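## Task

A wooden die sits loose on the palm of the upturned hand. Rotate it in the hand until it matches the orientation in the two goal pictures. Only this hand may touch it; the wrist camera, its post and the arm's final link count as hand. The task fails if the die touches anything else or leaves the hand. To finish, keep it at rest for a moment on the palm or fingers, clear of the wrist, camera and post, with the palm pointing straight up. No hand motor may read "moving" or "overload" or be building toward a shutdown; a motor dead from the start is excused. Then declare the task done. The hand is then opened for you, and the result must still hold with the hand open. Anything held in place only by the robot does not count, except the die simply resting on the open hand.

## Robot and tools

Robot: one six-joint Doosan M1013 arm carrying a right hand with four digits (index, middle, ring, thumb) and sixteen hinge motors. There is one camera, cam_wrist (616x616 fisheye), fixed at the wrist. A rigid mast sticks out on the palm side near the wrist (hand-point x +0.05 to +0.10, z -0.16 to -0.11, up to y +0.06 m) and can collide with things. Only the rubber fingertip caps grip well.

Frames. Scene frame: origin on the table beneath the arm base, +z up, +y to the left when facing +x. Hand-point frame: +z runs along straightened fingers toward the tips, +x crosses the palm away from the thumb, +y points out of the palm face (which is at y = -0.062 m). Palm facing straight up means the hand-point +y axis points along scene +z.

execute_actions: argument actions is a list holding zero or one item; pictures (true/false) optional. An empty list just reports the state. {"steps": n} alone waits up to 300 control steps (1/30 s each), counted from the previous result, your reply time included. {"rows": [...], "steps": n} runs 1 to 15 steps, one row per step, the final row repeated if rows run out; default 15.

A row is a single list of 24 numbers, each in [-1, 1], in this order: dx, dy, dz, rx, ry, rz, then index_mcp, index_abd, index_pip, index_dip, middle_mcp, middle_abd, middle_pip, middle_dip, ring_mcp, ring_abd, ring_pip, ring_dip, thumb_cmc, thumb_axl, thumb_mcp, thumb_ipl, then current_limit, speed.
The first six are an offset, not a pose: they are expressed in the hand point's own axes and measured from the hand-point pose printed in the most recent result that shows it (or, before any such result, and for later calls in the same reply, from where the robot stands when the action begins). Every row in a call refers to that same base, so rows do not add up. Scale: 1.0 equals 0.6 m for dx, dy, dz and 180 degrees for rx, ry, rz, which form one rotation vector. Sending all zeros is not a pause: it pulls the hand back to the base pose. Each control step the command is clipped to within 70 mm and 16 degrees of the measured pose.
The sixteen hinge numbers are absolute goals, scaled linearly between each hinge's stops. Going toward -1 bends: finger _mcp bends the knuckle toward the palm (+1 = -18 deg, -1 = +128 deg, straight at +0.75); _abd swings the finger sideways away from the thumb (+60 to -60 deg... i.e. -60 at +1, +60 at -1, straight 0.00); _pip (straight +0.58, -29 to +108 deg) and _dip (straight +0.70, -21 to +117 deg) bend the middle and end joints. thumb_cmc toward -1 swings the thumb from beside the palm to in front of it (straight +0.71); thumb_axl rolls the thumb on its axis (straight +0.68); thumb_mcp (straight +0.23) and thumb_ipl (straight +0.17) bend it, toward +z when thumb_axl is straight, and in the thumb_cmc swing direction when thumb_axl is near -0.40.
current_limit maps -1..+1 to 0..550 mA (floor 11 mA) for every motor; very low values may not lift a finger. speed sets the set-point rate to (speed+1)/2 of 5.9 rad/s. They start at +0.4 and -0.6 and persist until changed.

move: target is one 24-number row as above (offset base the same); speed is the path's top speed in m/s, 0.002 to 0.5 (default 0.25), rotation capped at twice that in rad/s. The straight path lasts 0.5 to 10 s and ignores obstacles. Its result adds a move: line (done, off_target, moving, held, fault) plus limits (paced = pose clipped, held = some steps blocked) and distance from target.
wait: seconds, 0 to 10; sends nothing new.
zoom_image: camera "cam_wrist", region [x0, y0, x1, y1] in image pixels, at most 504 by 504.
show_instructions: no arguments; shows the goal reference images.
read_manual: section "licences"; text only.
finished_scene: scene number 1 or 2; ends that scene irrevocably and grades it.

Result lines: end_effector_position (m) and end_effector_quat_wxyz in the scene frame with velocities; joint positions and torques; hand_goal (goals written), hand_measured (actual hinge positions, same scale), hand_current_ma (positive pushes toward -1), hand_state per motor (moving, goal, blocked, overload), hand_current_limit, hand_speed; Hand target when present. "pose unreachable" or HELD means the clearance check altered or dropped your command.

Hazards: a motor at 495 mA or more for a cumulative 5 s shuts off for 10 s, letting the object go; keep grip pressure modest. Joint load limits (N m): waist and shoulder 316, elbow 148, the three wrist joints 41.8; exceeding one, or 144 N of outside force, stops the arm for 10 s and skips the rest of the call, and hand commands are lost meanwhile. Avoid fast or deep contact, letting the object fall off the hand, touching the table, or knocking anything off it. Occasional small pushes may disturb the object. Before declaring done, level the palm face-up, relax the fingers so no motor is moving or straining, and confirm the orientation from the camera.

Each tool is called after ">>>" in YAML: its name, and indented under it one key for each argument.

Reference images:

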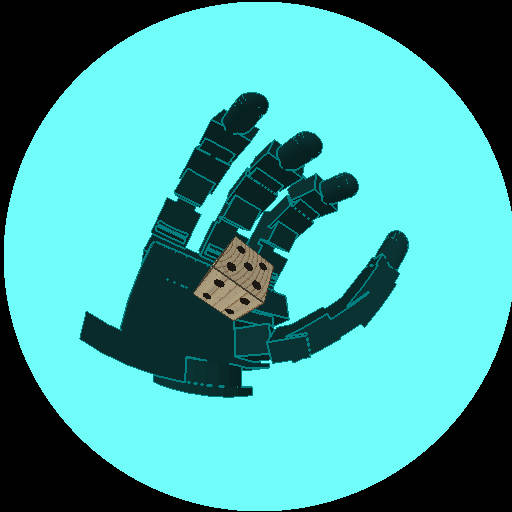

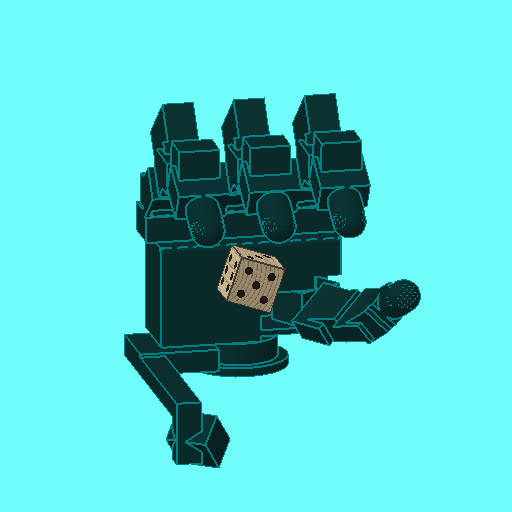

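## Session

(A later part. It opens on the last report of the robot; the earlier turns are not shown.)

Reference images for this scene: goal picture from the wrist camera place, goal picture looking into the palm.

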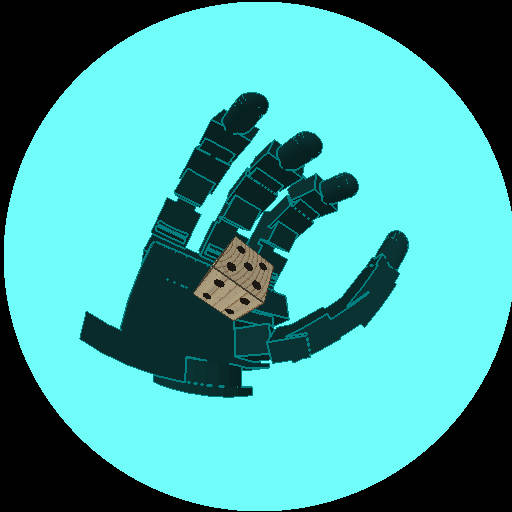

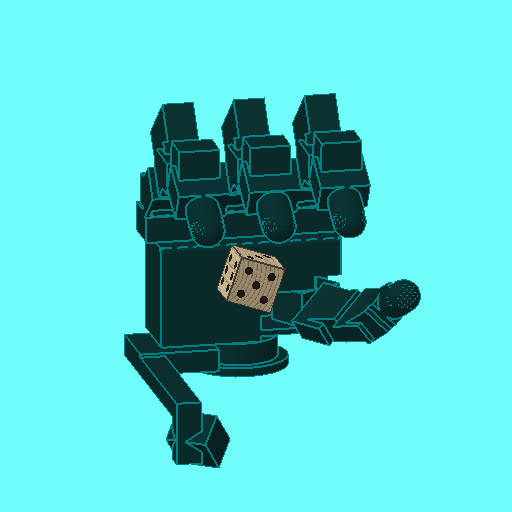

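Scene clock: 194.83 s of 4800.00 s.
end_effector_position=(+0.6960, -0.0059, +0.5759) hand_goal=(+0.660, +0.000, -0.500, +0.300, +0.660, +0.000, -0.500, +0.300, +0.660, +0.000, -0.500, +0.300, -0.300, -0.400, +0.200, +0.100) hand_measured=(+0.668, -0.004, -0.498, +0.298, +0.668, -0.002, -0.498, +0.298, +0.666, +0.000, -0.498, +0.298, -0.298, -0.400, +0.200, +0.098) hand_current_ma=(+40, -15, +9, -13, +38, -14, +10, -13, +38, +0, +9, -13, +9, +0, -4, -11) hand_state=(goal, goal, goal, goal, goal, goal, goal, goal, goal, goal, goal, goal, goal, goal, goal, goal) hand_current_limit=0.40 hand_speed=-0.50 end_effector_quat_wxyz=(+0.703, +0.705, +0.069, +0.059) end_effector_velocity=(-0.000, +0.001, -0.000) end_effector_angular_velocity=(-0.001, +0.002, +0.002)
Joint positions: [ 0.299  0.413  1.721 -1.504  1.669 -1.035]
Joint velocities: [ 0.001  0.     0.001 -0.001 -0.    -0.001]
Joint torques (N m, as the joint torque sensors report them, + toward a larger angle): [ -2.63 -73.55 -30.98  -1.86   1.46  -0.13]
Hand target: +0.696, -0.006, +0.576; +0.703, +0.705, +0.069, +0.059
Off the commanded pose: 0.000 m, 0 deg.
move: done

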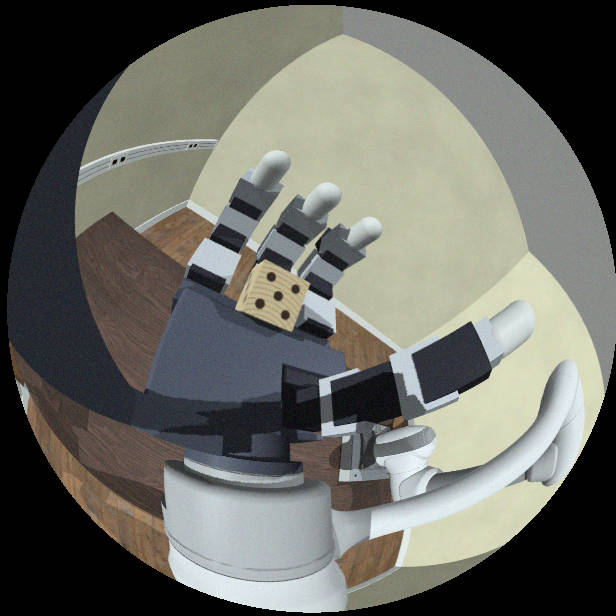

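>>> move:
  target: [0,0,0,0.08,0,0, 0.97,0,-0.5,0.2, 0.97,0,-0.5,0.2, 0.97,0,-0.5,0.2, -0.95,-0.4,-0.35,0.1, 0.4,-0.8]
  speed: 0.1

>>> zoom_image:
  camera: "cam_wrist"
  region: [160, 140, 400, 380]

Scene clock: 220.90 s of 4800.00 s.
end_effector_position=(+0.6960, -0.0058, +0.5759) hand_goal=(+0.970, +0.000, -0.500, +0.200, +0.970, +0.000, -0.500, +0.200, +0.970, +0.000, -0.500, +0.200, -0.950, -0.400, -0.350, +0.100) hand_measured=(+0.978, -0.004, -0.498, +0.202, +0.978, -0.002, -0.498, +0.202, +0.976, +0.000, -0.498, +0.202, -0.956, -0.400, -0.354, +0.098) hand_current_ma=(+41, -15, +9, +13, +39, -14, +10, +13, +39, +0, +9, +13, -35, +0, -24, -10) hand_state=(goal, goal, goal, goal, goal, goal, goal, goal, goal, goal, goal, goal, goal, goal, goal, goal) hand_current_limit=0.40 hand_speed=-0.80 end_effector_quat_wxyz=(+0.609, +0.788, +0.076, +0.050) end_effector_velocity=(+0.000, -0.001, +0.000) end_effector_angular_velocity=(+0.003, -0.001, -0.001)
Joint positions: [ 0.316  0.368  1.655 -1.279  1.586 -1.13 ]
Joint velocities: [-0.001 -0.    -0.001  0.002 -0.001  0.   ]
Joint torques (N m, as the joint torque sensors report them, + toward a larger angle): [ -2.46 -70.65 -33.17  -0.95   1.22  -0.27]
Hand target: +0.696, -0.006, +0.576; +0.609, +0.788, +0.076, +0.050
Off the commanded pose: 0.000 m, 0 deg.
move: done

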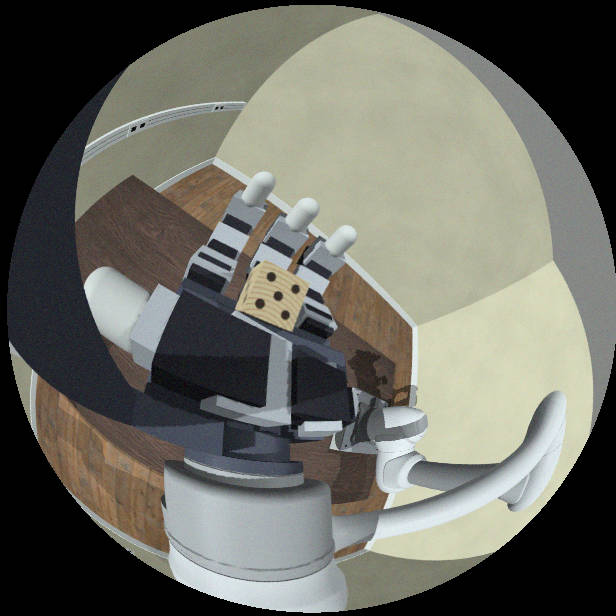

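Region (160, 140, 400, 380) of cam_wrist's 616x616 image, scaled by 2.100, with more detail than that image has.

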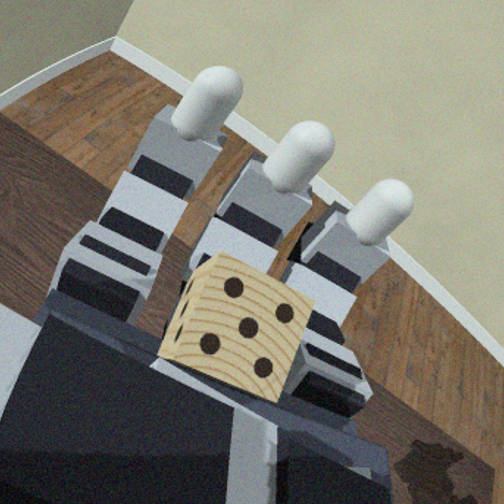

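>>> move:
  target: [0,0,0,0.09,0,0, 0.97,0,-0.6,0.2, 0.97,0,-0.6,0.2, 0.97,0,-0.6,0.2, -0.95,-0.4,-0.35,0.1, 0.4,-0.8]
  speed: 0.07

Scene clock: 229.20 s of 4800.00 s.
end_effector_position=(+0.6961, -0.0057, +0.5759) hand_goal=(+0.970, +0.000, -0.600, +0.200, +0.970, +0.000, -0.600, +0.200, +0.970, +0.000, -0.600, +0.200, -0.950, -0.400, -0.350, +0.100) hand_measured=(+0.978, -0.004, -0.594, +0.202, +0.978, -0.002, -0.592, +0.202, +0.976, +0.000, -0.592, +0.202, -0.956, -0.400, -0.354, +0.098) hand_current_ma=(+41, -15, +36, +13, +39, -14, +40, +13, +39, +0, +36, +13, -35, +2, -24, -10) hand_state=(goal, goal, goal, goal, goal, goal, goal, goal, goal, goal, goal, goal, goal, goal, goal, goal) hand_current_limit=0.40 hand_speed=-0.80 end_effector_quat_wxyz=(+0.493, +0.866, +0.082, +0.039) end_effector_velocity=(+0.000, +0.000, +0.000) end_effector_angular_velocity=(+0.007, +0.001, +0.000)
Joint positions: [ 0.309  0.325  1.572 -1.018  1.526 -1.252]
Joint velocities: [-0.    -0.001 -0.003  0.007 -0.001 -0.003]
Joint torques (N m, as the joint torque sensors report them, + toward a larger angle): [ -1.42 -69.41 -36.5    0.28   0.75  -0.12]
Hand target: +0.696, -0.006, +0.576; +0.492, +0.866, +0.082, +0.039
Off the commanded pose: 0.000 m, 0 deg.
move: done

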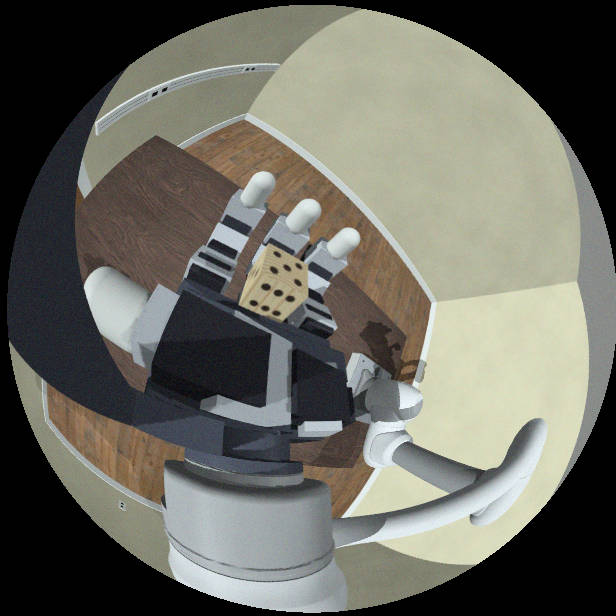

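>>> move:
  target: [0,0,0,-0.31,0,0, 0.97,0,-0.6,0.2, 0.97,0,-0.95,0.4, 0.97,0,-0.6,0.2, -0.95,-0.4,-0.35,0.1, 0.4,-0.9]
  speed: 0.15

>>> zoom_image:
  camera: "cam_wrist"
  region: [160, 140, 400, 380]

Scene clock: 242.00 s of 4800.00 s.
end_effector_position=(+0.6960, -0.0061, +0.5759) hand_goal=(+0.970, +0.000, -0.600, +0.200, +0.970, +0.000, -0.950, +0.400, +0.970, +0.000, -0.600, +0.200, -0.950, -0.400, -0.350, +0.100) hand_measured=(+0.978, -0.004, -0.598, +0.202, +0.980, -0.002, -0.840, +0.406, +0.976, +0.000, -0.598, +0.202, -0.956, -0.400, -0.354, +0.098) hand_current_ma=(+41, -15, +14, +12, +52, -10, +385, +36, +39, +0, +14, +12, -35, +1, -25, -10) hand_state=(goal, goal, goal, goal, goal, goal, blocked, goal, goal, goal, goal, goal, goal, goal, goal, goal) hand_current_limit=0.40 hand_speed=-0.90 end_effector_quat_wxyz=(+0.840, +0.535, +0.055, +0.073) end_effector_velocity=(-0.000, +0.002, +0.000) end_effector_angular_velocity=(-0.006, -0.002, +0.001)
Joint positions: [ 0.216  0.498  1.808 -1.891  1.872 -0.924]
Joint velocities: [ 0.001  0.001  0.001 -0.005  0.004  0.001]
Joint torques (N m, as the joint torque sensors report them, + toward a larger angle): [ -1.4  -74.82 -26.25  -2.48   1.55  -0.08]
Hand target: +0.696, -0.006, +0.576; +0.840, +0.534, +0.055, +0.073
Off the commanded pose: 0.000 m, 0 deg.
move: done

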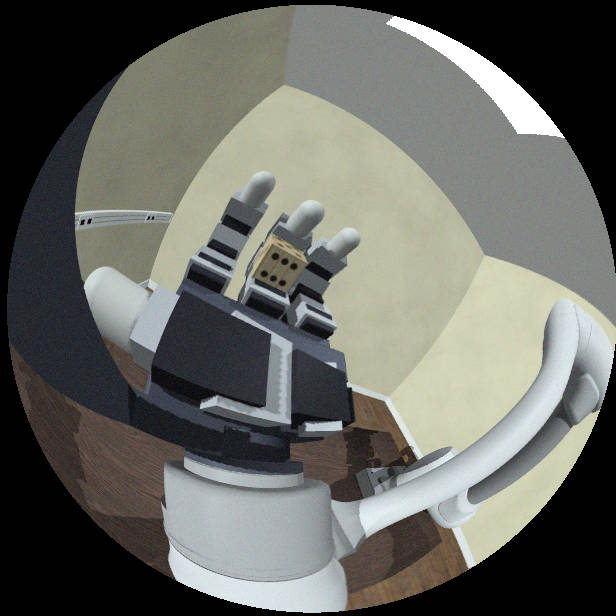

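Region (160, 140, 400, 380) of cam_wrist's 616x616 image, scaled by 2.100, with more detail than that image has.

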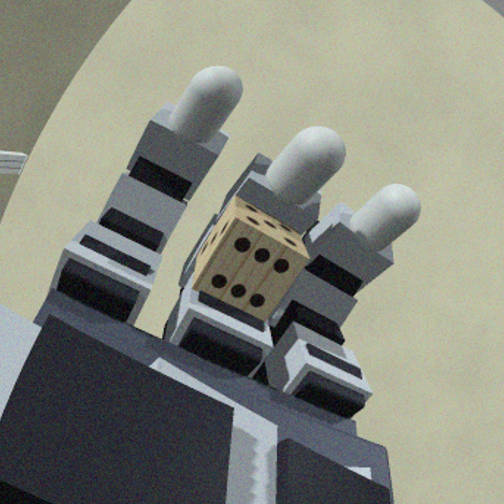

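>>> move:
  target: [0,0,0,-0.09,0,0, 0.97,0,-0.3,0.2, 0.97,0,-0.2,0.4, 0.97,0,-0.3,0.2, -0.95,-0.4,-0.35,0.1, 0.4,-0.6]
  speed: 0.08

Scene clock: 248.60 s of 4800.00 s.
end_effector_position=(+0.6961, -0.0062, +0.5760) hand_goal=(+0.970, +0.000, -0.300, +0.200, +0.970, +0.000, -0.200, +0.400, +0.970, +0.000, -0.300, +0.200, -0.950, -0.400, -0.350, +0.100) hand_measured=(+0.978, -0.004, -0.302, +0.202, +0.980, -0.002, -0.202, +0.402, +0.976, +0.000, -0.302, +0.202, -0.956, -0.400, -0.354, +0.098) hand_current_ma=(+43, -15, -9, +12, +52, -10, -8, +13, +41, +0, -9, +12, -35, -6, -25, -10) hand_state=(goal, goal, goal, goal, goal, goal, goal, goal, goal, goal, goal, goal, goal, goal, goal, goal) hand_current_limit=0.40 hand_speed=-0.60 end_effector_quat_wxyz=(+0.907, +0.411, +0.044, +0.080) end_effector_velocity=(-0.000, +0.001, -0.000) end_effector_angular_velocity=(-0.007, -0.000, +0.003)
Joint positions: [ 0.133  0.547  1.836 -2.152  2.024 -0.91 ]
Joint velocities: [-0.001  0.001  0.002 -0.008  0.003  0.   ]
Joint torques (N m, as the joint torque sensors report them, + toward a larger angle): [ -0.2  -79.58 -24.44  -3.03   1.31  -0.21]
Hand target: +0.696, -0.006, +0.576; +0.907, +0.411, +0.044, +0.080
Off the commanded pose: 0.000 m, 0 deg.
move: done

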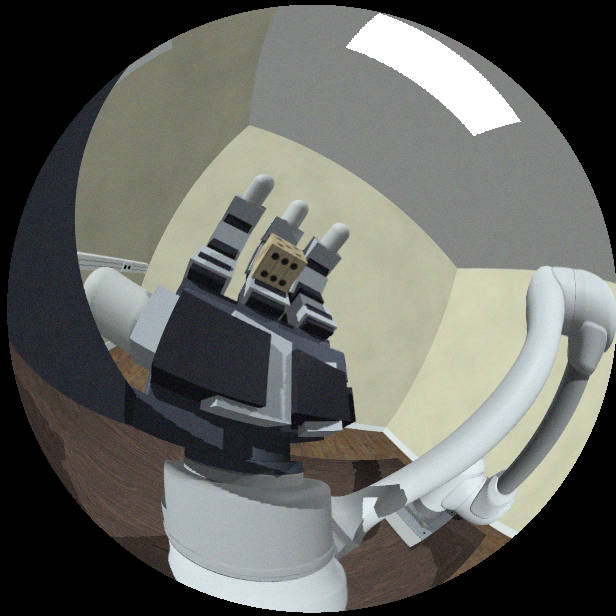

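>>> move:
  target: [0,0,0,-0.04,0,0, 0.97,0,-0.3,0.2, 0.97,0,-0.2,0.4, 0.97,0,-0.3,0.2, -0.95,-0.4,-0.35,0.1, 0.4,-0.6]
  speed: 0.04

Scene clock: 255.37 s of 4800.00 s.
end_effector_position=(+0.6961, -0.0062, +0.5761) hand_goal=(+0.970, +0.000, -0.300, +0.200, +0.970, +0.000, -0.200, +0.400, +0.970, +0.000, -0.300, +0.200, -0.950, -0.400, -0.350, +0.100) hand_measured=(+0.978, -0.004, -0.302, +0.202, +0.980, -0.002, -0.202, +0.402, +0.976, +0.000, -0.302, +0.202, -0.956, -0.402, -0.354, +0.098) hand_current_ma=(+43, -15, -9, +12, +52, -10, -8, +13, +41, +0, -9, +12, -35, -9, -25, -10) hand_state=(goal, goal, goal, goal, goal, goal, goal, goal, goal, goal, goal, goal, goal, goal, goal, goal) hand_current_limit=0.40 hand_speed=-0.60 end_effector_quat_wxyz=(+0.931, +0.354, +0.039, +0.083) end_effector_velocity=(+0.000, -0.000, -0.000) end_effector_angular_velocity=(-0.005, -0.001, +0.001)
Joint positions: [ 0.091  0.565  1.841 -2.277  2.092 -0.923]
Joint velocities: [-0.002  0.001 -0.    -0.006  0.003 -0.   ]
Joint torques (N m, as the joint torque sensors report them, + toward a larger angle): [ -6.14 -79.62 -24.53  -3.05   1.43  -0.24]
Hand target: +0.696, -0.006, +0.576; +0.931, +0.354, +0.039, +0.083
Off the commanded pose: 0.000 m, 0 deg.
move: done

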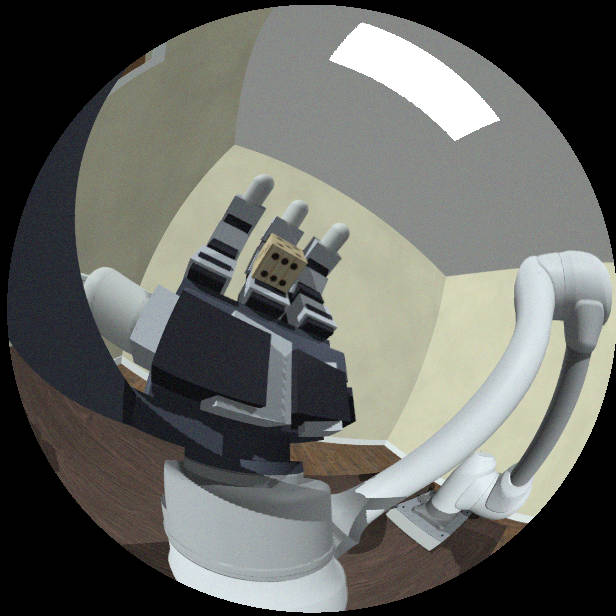

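>>> execute_actions:
  actions:
    - {"rows":[[0,0,0,0,0,0, 0.97,0,-0.3,0.2, 0.97,0.12,0.3,0.4, 0.97,0,-0.3,0.2, -0.95,-0.4,-0.35,0.1, 0.4,-0.3]],"steps":15}

>>> zoom_image:
  camera: "cam_wrist"
  region: [160, 140, 400, 380]

Scene clock: 289.80 s of 4800.00 s.
end_effector_position=(+0.6961, -0.0062, +0.5760) hand_goal=(+0.970, +0.000, -0.300, +0.200, +0.970, +0.120, +0.300, +0.400, +0.970, +0.000, -0.300, +0.200, -0.950, -0.400, -0.350, +0.100) hand_measured=(+0.978, -0.004, -0.302, +0.202, +0.980, +0.118, +0.294, +0.402, +0.976, +0.000, -0.302, +0.202, -0.956, -0.402, -0.354, +0.098) hand_current_ma=(+43, -15, -9, +12, +52, -13, +4, +12, +41, +0, -9, +12, -35, -9, -25, -10) hand_state=(goal, goal, goal, goal, goal, goal, moving, goal, goal, goal, goal, goal, goal, goal, goal, goal) hand_current_limit=0.40 hand_speed=-0.30 end_effector_quat_wxyz=(+0.931, +0.354, +0.039, +0.083) end_effector_velocity=(+0.000, +0.001, +0.000) end_effector_angular_velocity=(+0.001, +0.001, +0.003)
Joint positions: [ 0.091  0.565  1.841 -2.277  2.092 -0.923]
Joint velocities: [ 0.002 -0.    -0.    -0.    -0.002 -0.   ]
Joint torques (N m, as the joint torque sensors report them, + toward a larger angle): [ -2.58 -79.13 -24.01  -2.97   1.08  -0.13]
Hand target: +0.696, -0.006, +0.576; +0.931, +0.354, +0.039, +0.083
Off the commanded pose: 0.000 m, 0 deg.
Steps of this call (steps 1 to 1018: nothing new was sent; steps 1019 to 1033: all 15 steps of this action). Readings (end_effector_position | what the end effector reports):
1019: (+0.6961, -0.0062, +0.5761) | hand_goal=(+0.970, +0.000, -0.300, +0.200, +0.970, +0.120, +0.300, +0.400, +0.970, +0.000, -0.300, +0.200, -0.950, -0.400, -0.350, +0.100) hand_measured=(+0.978, -0.004, -0.302, +0.202, +0.980, -0.002, -0.202, +0.402, +0.976, +0.000, -0.302, +0.202, -0.956, -0.402, -0.354, +0.098) hand_current_ma=(+43, -15, -9, +12, +52, -10, -8, +13, +41, +0, -9, +12, -35, -9, -25, -10) hand_state=(goal, goal, goal, goal, goal, moving, moving, goal, goal, goal, goal, goal, goal, goal, goal, goal) hand_current_limit=0.40 hand_speed=-0.30
1020: (+0.6961, -0.0062, +0.5761) | hand_goal=(+0.970, +0.000, -0.300, +0.200, +0.970, +0.120, +0.300, +0.400, +0.970, +0.000, -0.300, +0.200, -0.950, -0.400, -0.350, +0.100) hand_measured=(+0.978, -0.004, -0.302, +0.202, +0.980, +0.010, -0.194, +0.402, +0.976, +0.000, -0.302, +0.202, -0.956, -0.402, -0.354, +0.098) hand_current_ma=(+43, -15, -9, +12, +52, -113, -125, +12, +41, +0, -9, +12, -35, -9, -25, -10) hand_state=(goal, goal, goal, goal, goal, moving, moving, goal, goal, goal, goal, goal, goal, goal, goal, goal) hand_current_limit=0.40 hand_speed=-0.30
1022: (+0.6961, -0.0062, +0.5761) | hand_goal=(+0.970, +0.000, -0.300, +0.200, +0.970, +0.120, +0.300, +0.400, +0.970, +0.000, -0.300, +0.200, -0.950, -0.400, -0.350, +0.100) hand_measured=(+0.978, -0.004, -0.302, +0.202, +0.980, +0.080, -0.122, +0.402, +0.976, +0.000, -0.302, +0.202, -0.956, -0.402, -0.354, +0.098) hand_current_ma=(+43, -15, -9, +12, +52, -44, -86, +12, +41, +0, -9, +12, -35, -9, -25, -10) hand_state=(goal, goal, goal, goal, goal, moving, moving, goal, goal, goal, goal, goal, goal, goal, goal, goal) hand_current_limit=0.40 hand_speed=-0.30
1026: (+0.6961, -0.0063, +0.5760) | hand_goal=(+0.970, +0.000, -0.300, +0.200, +0.970, +0.120, +0.300, +0.400, +0.970, +0.000, -0.300, +0.200, -0.950, -0.400, -0.350, +0.100) hand_measured=(+0.978, -0.004, -0.302, +0.202, +0.980, +0.118, +0.044, +0.402, +0.976, +0.000, -0.302, +0.202, -0.956, -0.402, -0.354, +0.098) hand_current_ma=(+43, -15, -9, +12, +52, -13, -70, +12, +41, +0, -9, +12, -35, -9, -25, -10) hand_state=(goal, goal, goal, goal, goal, moving, moving, goal, goal, goal, goal, goal, goal, goal, goal, goal) hand_current_limit=0.40 hand_speed=-0.30
1033: the state above

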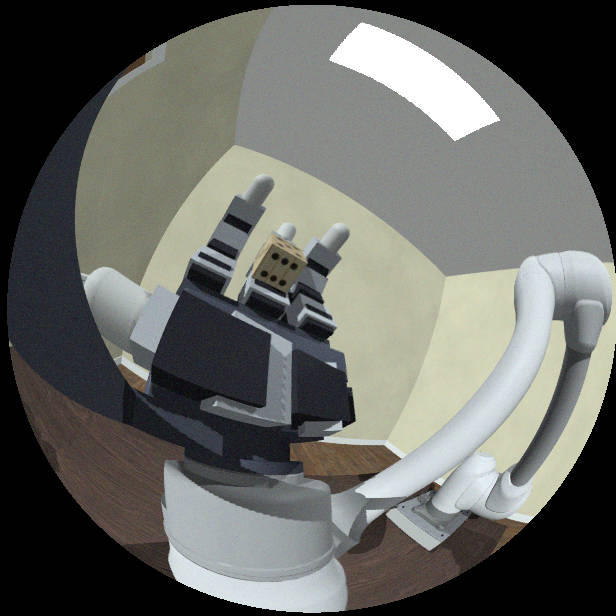

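Region (160, 140, 400, 380) of cam_wrist's 616x616 image, scaled by 2.100, with more detail than that image has.

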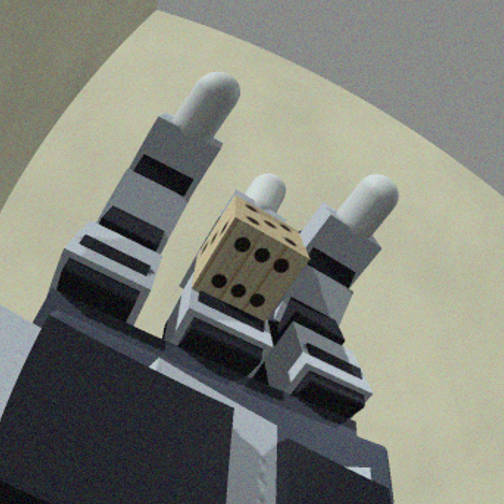

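>>> move:
  target: [0,0,0,-0.035,0,0, 0.97,0,-0.3,0.2, 0.97,-0.1,0.0,0.4, 0.97,0,-0.3,0.2, -0.95,-0.4,-0.35,0.1, 0.4,-0.3]
  speed: 0.04

Scene clock: 313.17 s of 4800.00 s.
end_effector_position=(+0.6961, -0.0062, +0.5761) hand_goal=(+0.970, +0.000, -0.300, +0.200, +0.970, -0.100, +0.000, +0.400, +0.970, +0.000, -0.300, +0.200, -0.950, -0.400, -0.350, +0.100) hand_measured=(+0.978, -0.004, -0.302, +0.202, +0.980, -0.098, +0.004, +0.402, +0.976, +0.000, -0.302, +0.202, -0.956, -0.402, -0.354, +0.098) hand_current_ma=(+43, -15, -9, +12, +52, +12, +25, +12, +41, +0, -9, +12, -35, -11, -25, -10) hand_state=(goal, goal, goal, goal, goal, goal, goal, goal, goal, goal, goal, goal, goal, goal, goal, goal) hand_current_limit=0.40 hand_speed=-0.30 end_effector_quat_wxyz=(+0.949, +0.302, +0.035, +0.085) end_effector_velocity=(+0.000, -0.000, +0.000) end_effector_angular_velocity=(-0.006, +0.000, -0.000)
Joint positions: [ 0.052  0.579  1.841 -2.391  2.148 -0.944]
Joint velocities: [-0.002  0.001 -0.    -0.007  0.002 -0.003]
Joint torques (N m, as the joint torque sensors report them, + toward a larger angle): [  0.44 -82.07 -24.92  -2.72   1.08  -0.21]
Hand target: +0.696, -0.006, +0.576; +0.949, +0.302, +0.035, +0.085
Off the commanded pose: 0.000 m, 0 deg.
move: done

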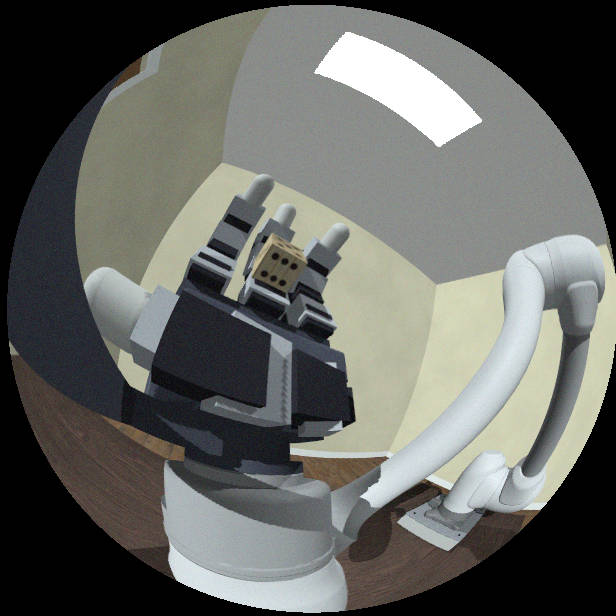

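>>> move:
  target: [0,0,0,0.305,0,0, 0.75,0,-0.3,0.2, 0.75,0,-0.3,0.3, 0.75,0,-0.3,0.2, -0.95,-0.4,-0.35,0.1, 0.4,-0.92]
  speed: 0.25

>>> move:
  target: [0,0,0,0,0,0, 0.3,0,-0.3,0.3, 0.3,0,-0.3,0.3, 0.3,0,-0.3,0.3, -0.95,-0.4,-0.35,0.1, 0.4,-0.85]

>>> move:
  target: [0,0,0,-0.1,0,0, 1,0,-0.3,0.3, 1,0,-0.3,0.3, 1,0,-0.3,0.3, -0.95,-0.4,-0.35,0.1, 0.4,-0.8]
  speed: 0.1

>>> zoom_image:
  camera: "cam_wrist"
  region: [160, 140, 400, 380]

Scene clock: 349.47 s of 4800.00 s.
end_effector_position=(+0.6960, -0.0058, +0.5758) hand_goal=(+0.750, +0.000, -0.300, +0.200, +0.750, +0.000, -0.300, +0.300, +0.750, +0.000, -0.300, +0.200, -0.950, -0.400, -0.350, +0.100) hand_measured=(+0.772, -0.004, -0.302, +0.202, +0.772, -0.002, -0.294, +0.302, +0.768, +0.000, -0.302, +0.202, -0.956, -0.402, -0.354, +0.098) hand_current_ma=(+118, -15, -6, +12, +114, -14, +27, +13, +113, +0, -6, +12, -35, -11, -25, -10) hand_state=(blocked, goal, goal, goal, blocked, goal, goal, goal, goal, goal, goal, goal, goal, goal, goal, goal) hand_current_limit=0.40 hand_speed=-0.92 end_effector_quat_wxyz=(+0.703, +0.705, +0.069, +0.059) end_effector_velocity=(-0.000, +0.001, -0.000) end_effector_angular_velocity=(+0.006, +0.002, +0.001)
Joint positions: [ 0.299  0.413  1.721 -1.503  1.669 -1.035]
Joint velocities: [ 0.002 -0.001 -0.001  0.006 -0.002 -0.003]
Joint torques (N m, as the joint torque sensors report them, + toward a larger angle): [ -1.36 -71.3  -30.66  -1.41   1.66  -0.11]
Hand target: +0.696, -0.006, +0.576; +0.703, +0.706, +0.069, +0.059
Off the commanded pose: 0.000 m, 0 deg.
move: done

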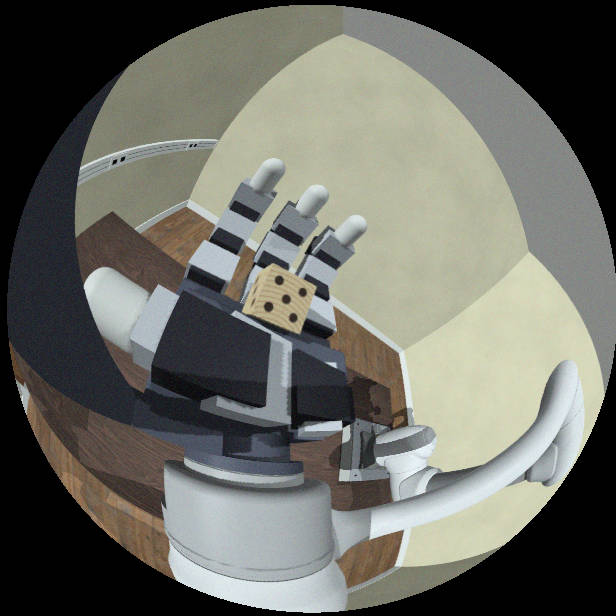

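Scene clock: 351.00 s of 4800.00 s.
end_effector_position=(+0.6960, -0.0058, +0.5758) hand_goal=(+0.300, +0.000, -0.300, +0.300, +0.300, +0.000, -0.300, +0.300, +0.300, +0.000, -0.300, +0.300, -0.950, -0.400, -0.350, +0.100) hand_measured=(+0.320, -0.004, -0.300, +0.298, +0.320, -0.002, -0.298, +0.302, +0.318, +0.000, -0.302, +0.298, -0.956, -0.402, -0.354, +0.098) hand_current_ma=(+107, -15, -5, -15, +103, -14, +15, +12, +102, +0, -6, -15, -35, -11, -25, -10) hand_state=(goal, goal, goal, goal, goal, goal, goal, goal, goal, goal, goal, goal, goal, goal, goal, goal) hand_current_limit=0.40 hand_speed=-0.85 end_effector_quat_wxyz=(+0.703, +0.705, +0.069, +0.059) end_effector_velocity=(+0.000, +0.000, +0.000) end_effector_angular_velocity=(+0.000, -0.001, -0.000)
Joint positions: [ 0.299  0.413  1.721 -1.503  1.669 -1.035]
Joint velocities: [ 0.     0.    -0.001  0.     0.001  0.   ]
Joint torques (N m, as the joint torque sensors report them, + toward a larger angle): [ -0.57 -71.83 -30.81  -1.65   1.66  -0.1 ]
Hand target: +0.696, -0.006, +0.576; +0.703, +0.705, +0.069, +0.059
Off the commanded pose: 0.000 m, 0 deg.
move: done

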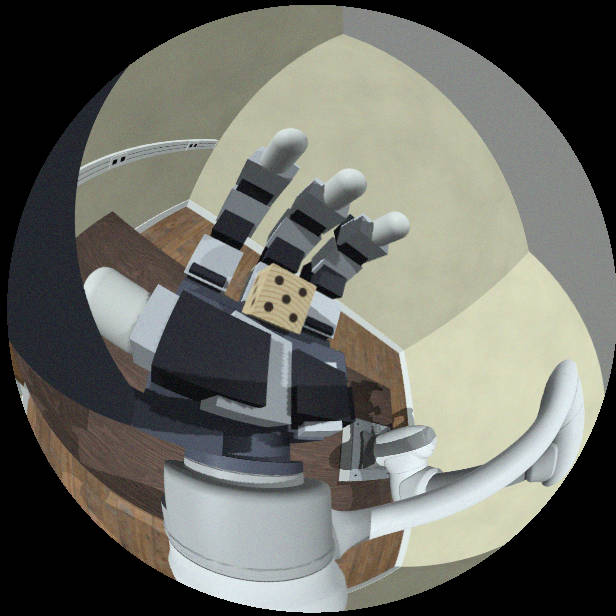

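Scene clock: 352.90 s of 4800.00 s.
end_effector_position=(+0.6960, -0.0060, +0.5759) hand_goal=(+1.000, +0.000, -0.300, +0.300, +1.000, +0.000, -0.300, +0.300, +1.000, +0.000, -0.300, +0.300, -0.950, -0.400, -0.350, +0.100) hand_measured=(+1.000, -0.004, -0.300, +0.298, +1.000, -0.002, -0.298, +0.302, +1.000, +0.000, -0.300, +0.298, -0.956, -0.402, -0.354, +0.098) hand_current_ma=(+1, -15, -4, -14, +1, -14, +14, +12, +1, +0, -4, -14, -35, -11, -25, -10) hand_state=(goal, goal, goal, goal, goal, goal, goal, goal, goal, goal, goal, goal, goal, goal, goal, goal) hand_current_limit=0.40 hand_speed=-0.80 end_effector_quat_wxyz=(+0.804, +0.587, +0.059, +0.069) end_effector_velocity=(-0.000, +0.002, -0.001) end_effector_angular_velocity=(-0.005, -0.000, +0.003)
Joint positions: [ 0.246  0.474  1.787 -1.779  1.807 -0.947]
Joint velocities: [ 0.001  0.001  0.002 -0.004  0.002  0.002]
Joint torques (N m, as the joint torque sensors report them, + toward a larger angle): [ -2.7  -75.77 -27.4   -2.83   1.63  -0.19]
Hand target: +0.696, -0.006, +0.576; +0.805, +0.587, +0.059, +0.069
Off the commanded pose: 0.000 m, 0 deg.
move: done

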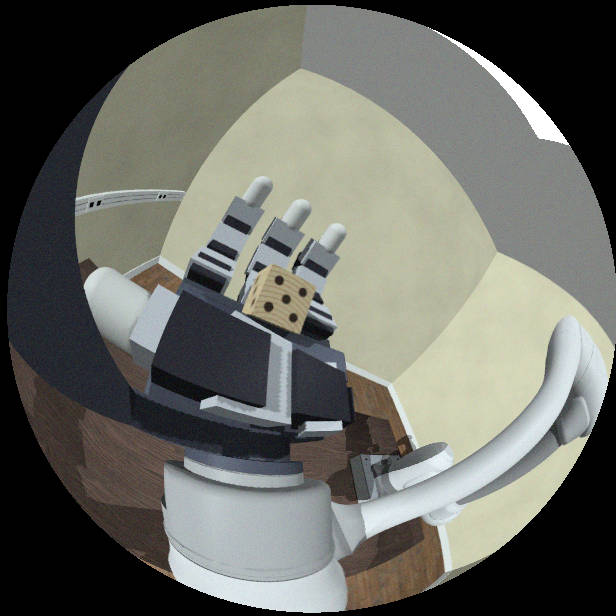

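Region (160, 140, 400, 380) of cam_wrist's 616x616 image, scaled by 2.100, with more detail than that image has.

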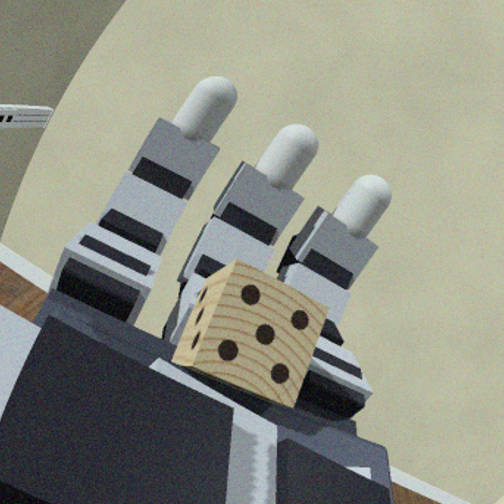

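>>> move:
  target: [0,0,0,0.27,0,0, 0.6,0,-0.4,0.3, 0.6,0,-0.4,0.3, 0.6,0,-0.4,0.3, -0.95,-0.4,-0.35,0.1, 0.4,-0.6]
  speed: 0.12

>>> move:
  target: [0,0,0,-0.2,0,0, 0.6,0,-0.4,0.3, 0.6,0,-0.4,0.3, 0.6,0,-0.4,0.3, -0.95,-0.4,-0.35,0.1, 0.4,-0.6]
  speed: 0.2

>>> move:
  target: [0,0,0,-0.1,0,0, 1,0,-0.4,0.3, 1,0,-0.4,0.3, 1,0,-0.4,0.3, -0.95,-0.4,-0.35,0.1, 0.4,-0.85]
  speed: 0.1

>>> zoom_image:
  camera: "cam_wrist"
  region: [160, 140, 400, 380]

Scene clock: 374.90 s of 4800.00 s.
end_effector_position=(+0.6961, -0.0056, +0.5758) hand_goal=(+0.600, +0.000, -0.400, +0.300, +0.600, +0.000, -0.400, +0.300, +0.600, +0.000, -0.400, +0.300, -0.950, -0.400, -0.350, +0.100) hand_measured=(+0.622, -0.004, -0.398, +0.298, +0.620, -0.002, -0.396, +0.302, +0.618, +0.000, -0.398, +0.298, -0.956, -0.400, -0.354, +0.098) hand_current_ma=(+114, -15, +14, -13, +109, -14, +16, +12, +110, +0, +14, -13, -35, +2, -25, -10) hand_state=(blocked, goal, goal, goal, blocked, goal, goal, goal, goal, goal, goal, goal, goal, goal, goal, goal) hand_current_limit=0.40 hand_speed=-0.60 end_effector_quat_wxyz=(+0.492, +0.866, +0.082, +0.039) end_effector_velocity=(-0.000, -0.000, +0.000) end_effector_angular_velocity=(+0.005, +0.002, -0.001)
Joint positions: [ 0.309  0.325  1.572 -1.016  1.526 -1.253]
Joint velocities: [-0.001 -0.001 -0.002  0.005  0.    -0.004]
Joint torques (N m, as the joint torque sensors report them, + toward a larger angle): [ -1.61 -69.21 -36.01   0.12   0.7   -0.24]
Hand target: +0.696, -0.006, +0.576; +0.492, +0.866, +0.082, +0.039
Off the commanded pose: 0.000 m, 0 deg.
move: done

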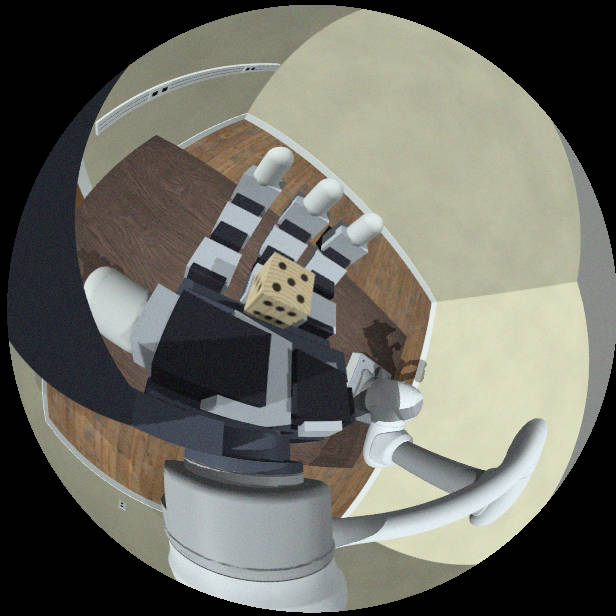

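Scene clock: 376.87 s of 4800.00 s.
end_effector_position=(+0.6960, -0.0059, +0.5758) hand_goal=(+0.600, +0.000, -0.400, +0.300, +0.600, +0.000, -0.400, +0.300, +0.600, +0.000, -0.400, +0.300, -0.950, -0.400, -0.350, +0.100) hand_measured=(+0.622, -0.004, -0.398, +0.298, +0.620, -0.002, -0.396, +0.302, +0.618, +0.000, -0.398, +0.298, -0.956, -0.400, -0.354, +0.098) hand_current_ma=(+114, -15, +14, -13, +109, -13, +16, +12, +110, +0, +14, -13, -35, +2, -26, -10) hand_state=(blocked, goal, goal, goal, blocked, goal, goal, goal, goal, goal, goal, goal, goal, goal, goal, goal) hand_current_limit=0.40 hand_speed=-0.60 end_effector_quat_wxyz=(+0.735, +0.672, +0.066, +0.063) end_effector_velocity=(+0.000, -0.001, -0.000) end_effector_angular_velocity=(-0.005, -0.001, -0.001)
Joint positions: [ 0.287  0.431  1.743 -1.586  1.706 -1.004]
Joint velocities: [-0.002  0.001  0.001 -0.005  0.002  0.001]
Joint torques (N m, as the joint torque sensors report them, + toward a larger angle): [ -1.34 -73.94 -29.23  -2.09   1.6   -0.07]
Hand target: +0.696, -0.006, +0.576; +0.735, +0.672, +0.066, +0.063
Off the commanded pose: 0.000 m, 0 deg.
move: done

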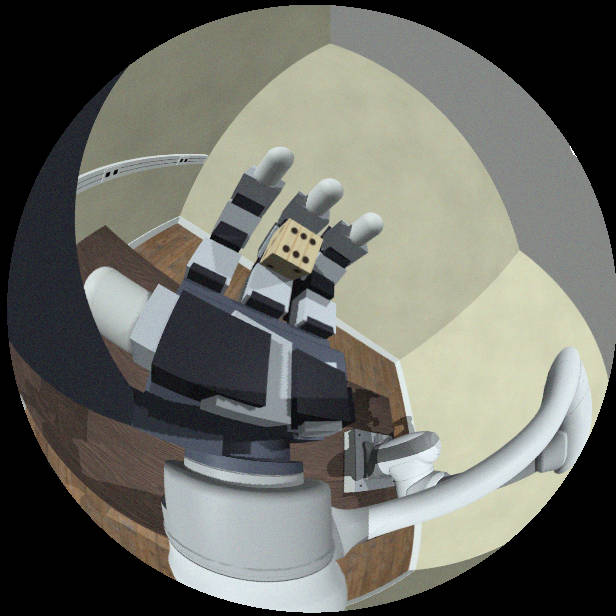

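Scene clock: 378.77 s of 4800.00 s.
end_effector_position=(+0.6961, -0.0060, +0.5759) hand_goal=(+1.000, +0.000, -0.400, +0.300, +1.000, +0.000, -0.400, +0.300, +1.000, +0.000, -0.400, +0.300, -0.950, -0.400, -0.350, +0.100) hand_measured=(+1.000, -0.004, -0.398, +0.298, +1.000, -0.002, -0.396, +0.302, +1.000, +0.000, -0.398, +0.298, -0.956, -0.400, -0.354, +0.098) hand_current_ma=(+1, -15, +14, -13, +1, -13, +16, +12, +1, +0, +14, -13, -35, +2, -26, -10) hand_state=(goal, goal, goal, goal, goal, goal, goal, goal, goal, goal, goal, goal, goal, goal, goal, goal) hand_current_limit=0.40 hand_speed=-0.85 end_effector_quat_wxyz=(+0.831, +0.549, +0.056, +0.072) end_effector_velocity=(-0.000, -0.001, +0.001) end_effector_angular_velocity=(-0.005, -0.003, -0.002)
Joint positions: [ 0.224  0.492  1.803 -1.862  1.855 -0.929]
Joint velocities: [-0.002  0.001 -0.001 -0.004  0.004  0.001]
Joint torques (N m, as the joint torque sensors report them, + toward a larger angle): [ -0.06 -76.86 -25.98  -2.45   1.78   0.24]
Hand target: +0.696, -0.006, +0.576; +0.831, +0.548, +0.056, +0.072
Off the commanded pose: 0.000 m, 0 deg.
move: done

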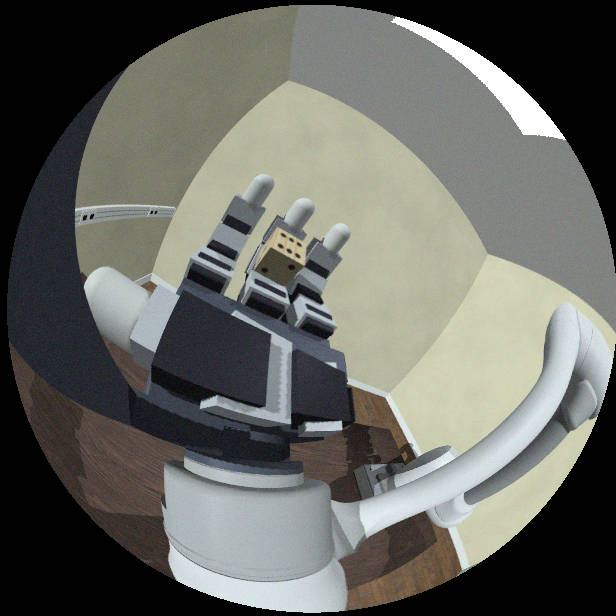

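Region (160, 140, 400, 380) of cam_wrist's 616x616 image, scaled by 2.100, with more detail than that image has.

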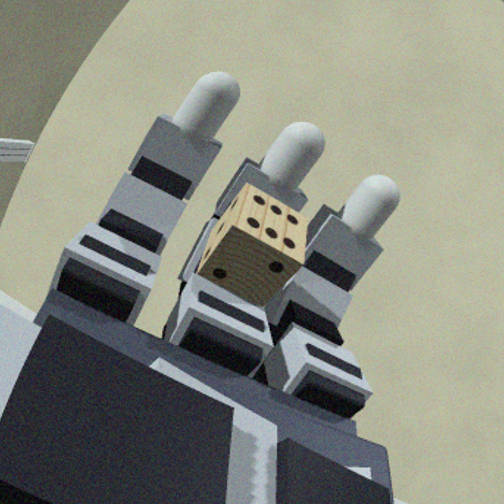

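>>> move:
  target: [0,0,0,0.13,0,0, 0.75,0,0.1,0.1, 0.75,0,0.3,0.1, 0.75,0,0.1,0.1, -0.95,-0.4,-0.35,0.1, 0.4,-0.85]
  speed: 0.12

>>> zoom_image:
  camera: "cam_wrist"
  region: [160, 140, 400, 380]

Scene clock: 390.20 s of 4800.00 s.
end_effector_position=(+0.6960, -0.0058, +0.5758) hand_goal=(+0.750, +0.000, +0.100, +0.100, +0.750, +0.000, +0.300, +0.100, +0.750, +0.000, +0.100, +0.100, -0.950, -0.400, -0.350, +0.100) hand_measured=(+0.774, -0.004, +0.100, +0.102, +0.776, -0.002, +0.300, +0.102, +0.772, +0.000, +0.100, +0.102, -0.956, -0.400, -0.354, +0.098) hand_current_ma=(+133, -15, -1, +13, +138, -13, +1, +13, +127, +0, -1, +13, -35, +2, -26, -10) hand_state=(blocked, goal, goal, goal, blocked, goal, goal, goal, blocked, goal, goal, goal, goal, goal, goal, goal) hand_current_limit=0.40 hand_speed=-0.85 end_effector_quat_wxyz=(+0.703, +0.706, +0.069, +0.059) end_effector_velocity=(+0.000, +0.000, +0.000) end_effector_angular_velocity=(+0.002, -0.000, +0.001)
Joint positions: [ 0.299  0.413  1.721 -1.502  1.668 -1.035]
Joint velocities: [ 0.001 -0.    -0.     0.001 -0.001 -0.   ]
Joint torques (N m, as the joint torque sensors report them, + toward a larger angle): [  0.34 -72.37 -31.38  -2.33   1.63   0.07]
Hand target: +0.696, -0.006, +0.576; +0.703, +0.706, +0.069, +0.059
Off the commanded pose: 0.000 m, 0 deg.
move: done

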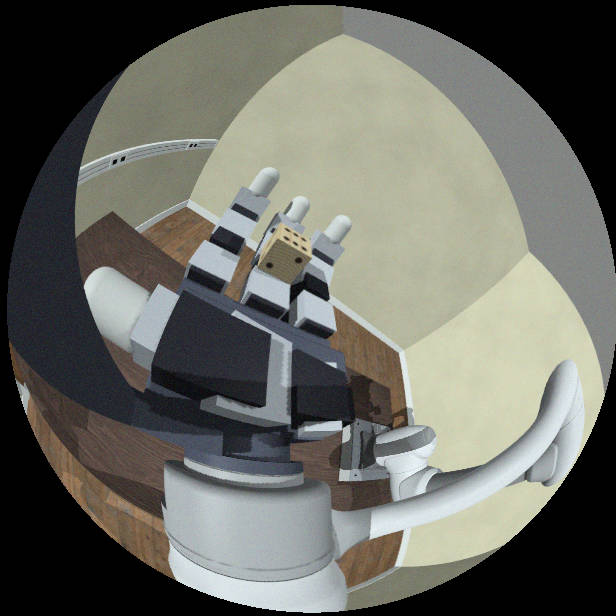

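Region (160, 140, 400, 380) of cam_wrist's 616x616 image, scaled by 2.100, with more detail than that image has.

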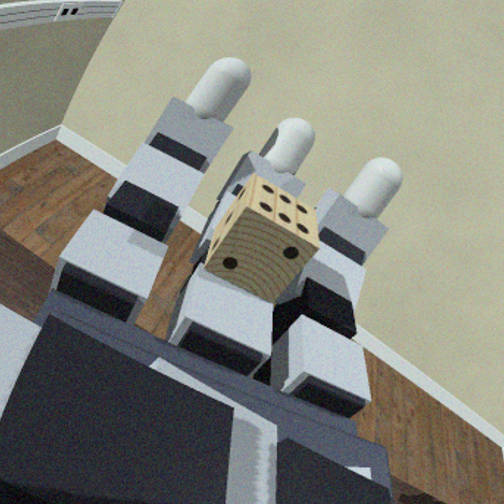

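>>> move:
  target: [0,0,0,0,0,0, 0.55,0,0.6,0.1, 0.55,0,0.8,0.1, 0.55,0,0.3,0.1, -0.95,-0.4,-0.35,0.1, 0.4,-0.85]

>>> move:
  target: [0,0,0,0,0,0, 0.12,0,0.8,0.3, 0.12,0,0.8,0.1, 0.12,0,0.3,0.1, -0.95,-0.4,-0.35,0.1, 0.4,-0.9]

>>> zoom_image:
  camera: "cam_wrist"
  region: [160, 140, 400, 380]

Scene clock: 401.00 s of 4800.00 s.
end_effector_position=(+0.6960, -0.0058, +0.5758) hand_goal=(+0.550, +0.000, +0.600, +0.100, +0.550, +0.000, +0.800, +0.100, +0.550, +0.000, +0.300, +0.100, -0.950, -0.400, -0.350, +0.100) hand_measured=(+0.578, -0.004, +0.600, +0.102, +0.578, -0.002, +0.800, +0.102, +0.574, +0.000, +0.300, +0.102, -0.956, -0.400, -0.354, +0.098) hand_current_ma=(+145, -15, +1, +13, +153, -13, +2, +13, +139, +0, -1, +13, -35, +2, -26, -10) hand_state=(blocked, goal, goal, goal, blocked, goal, goal, goal, blocked, goal, goal, goal, goal, goal, goal, goal) hand_current_limit=0.40 hand_speed=-0.85 end_effector_quat_wxyz=(+0.703, +0.706, +0.069, +0.059) end_effector_velocity=(-0.000, -0.001, -0.001) end_effector_angular_velocity=(-0.000, +0.000, -0.001)
Joint positions: [ 0.299  0.413  1.721 -1.502  1.668 -1.035]
Joint velocities: [-0.001  0.     0.001 -0.    -0.     0.001]
Joint torques (N m, as the joint torque sensors report them, + toward a larger angle): [ -2.29 -71.81 -31.06  -1.95   1.73  -0.24]
Hand target: +0.696, -0.006, +0.576; +0.703, +0.706, +0.069, +0.059
Off the commanded pose: 0.000 m, 0 deg.
move: done

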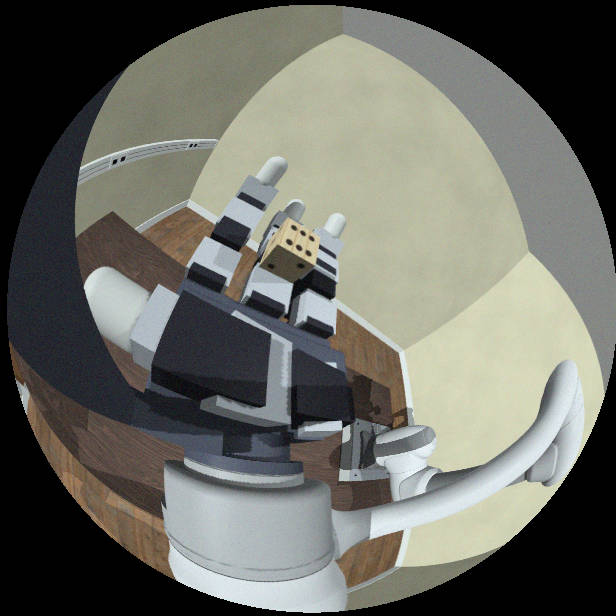

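Scene clock: 403.10 s of 4800.00 s.
end_effector_position=(+0.6961, -0.0058, +0.5758) hand_goal=(+0.120, +0.000, +0.800, +0.300, +0.120, +0.000, +0.800, +0.100, +0.120, +0.000, +0.300, +0.100, -0.950, -0.400, -0.350, +0.100) hand_measured=(+0.144, -0.004, +0.800, +0.298, +0.142, -0.002, +0.800, +0.102, +0.138, +0.000, +0.300, +0.102, -0.956, -0.400, -0.354, +0.098) hand_current_ma=(+126, -15, +2, -12, +123, -13, +3, +13, +105, +0, +0, +13, -35, +2, -26, -10) hand_state=(blocked, goal, goal, goal, blocked, goal, goal, goal, goal, goal, goal, goal, goal, goal, goal, goal) hand_current_limit=0.40 hand_speed=-0.90 end_effector_quat_wxyz=(+0.703, +0.706, +0.069, +0.059) end_effector_velocity=(+0.000, -0.001, +0.000) end_effector_angular_velocity=(-0.000, -0.002, -0.001)
Joint positions: [ 0.299  0.413  1.721 -1.503  1.668 -1.035]
Joint velocities: [-0.001  0.    -0.001 -0.001  0.     0.001]
Joint torques (N m, as the joint torque sensors report them, + toward a larger angle): [ -1.04 -72.95 -31.17  -1.76   1.49   0.09]
Hand target: +0.696, -0.006, +0.576; +0.703, +0.706, +0.069, +0.059
Off the commanded pose: 0.000 m, 0 deg.
move: done

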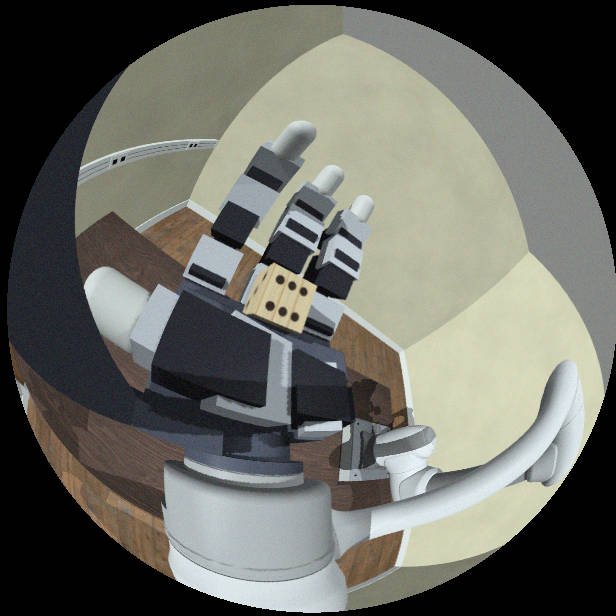

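Region (160, 140, 400, 380) of cam_wrist's 616x616 image, scaled by 2.100, with more detail than that image has.

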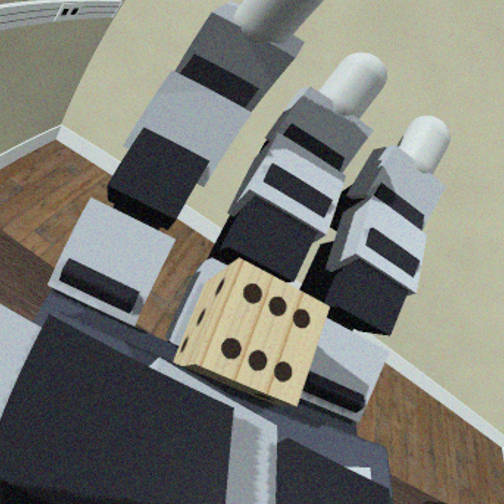

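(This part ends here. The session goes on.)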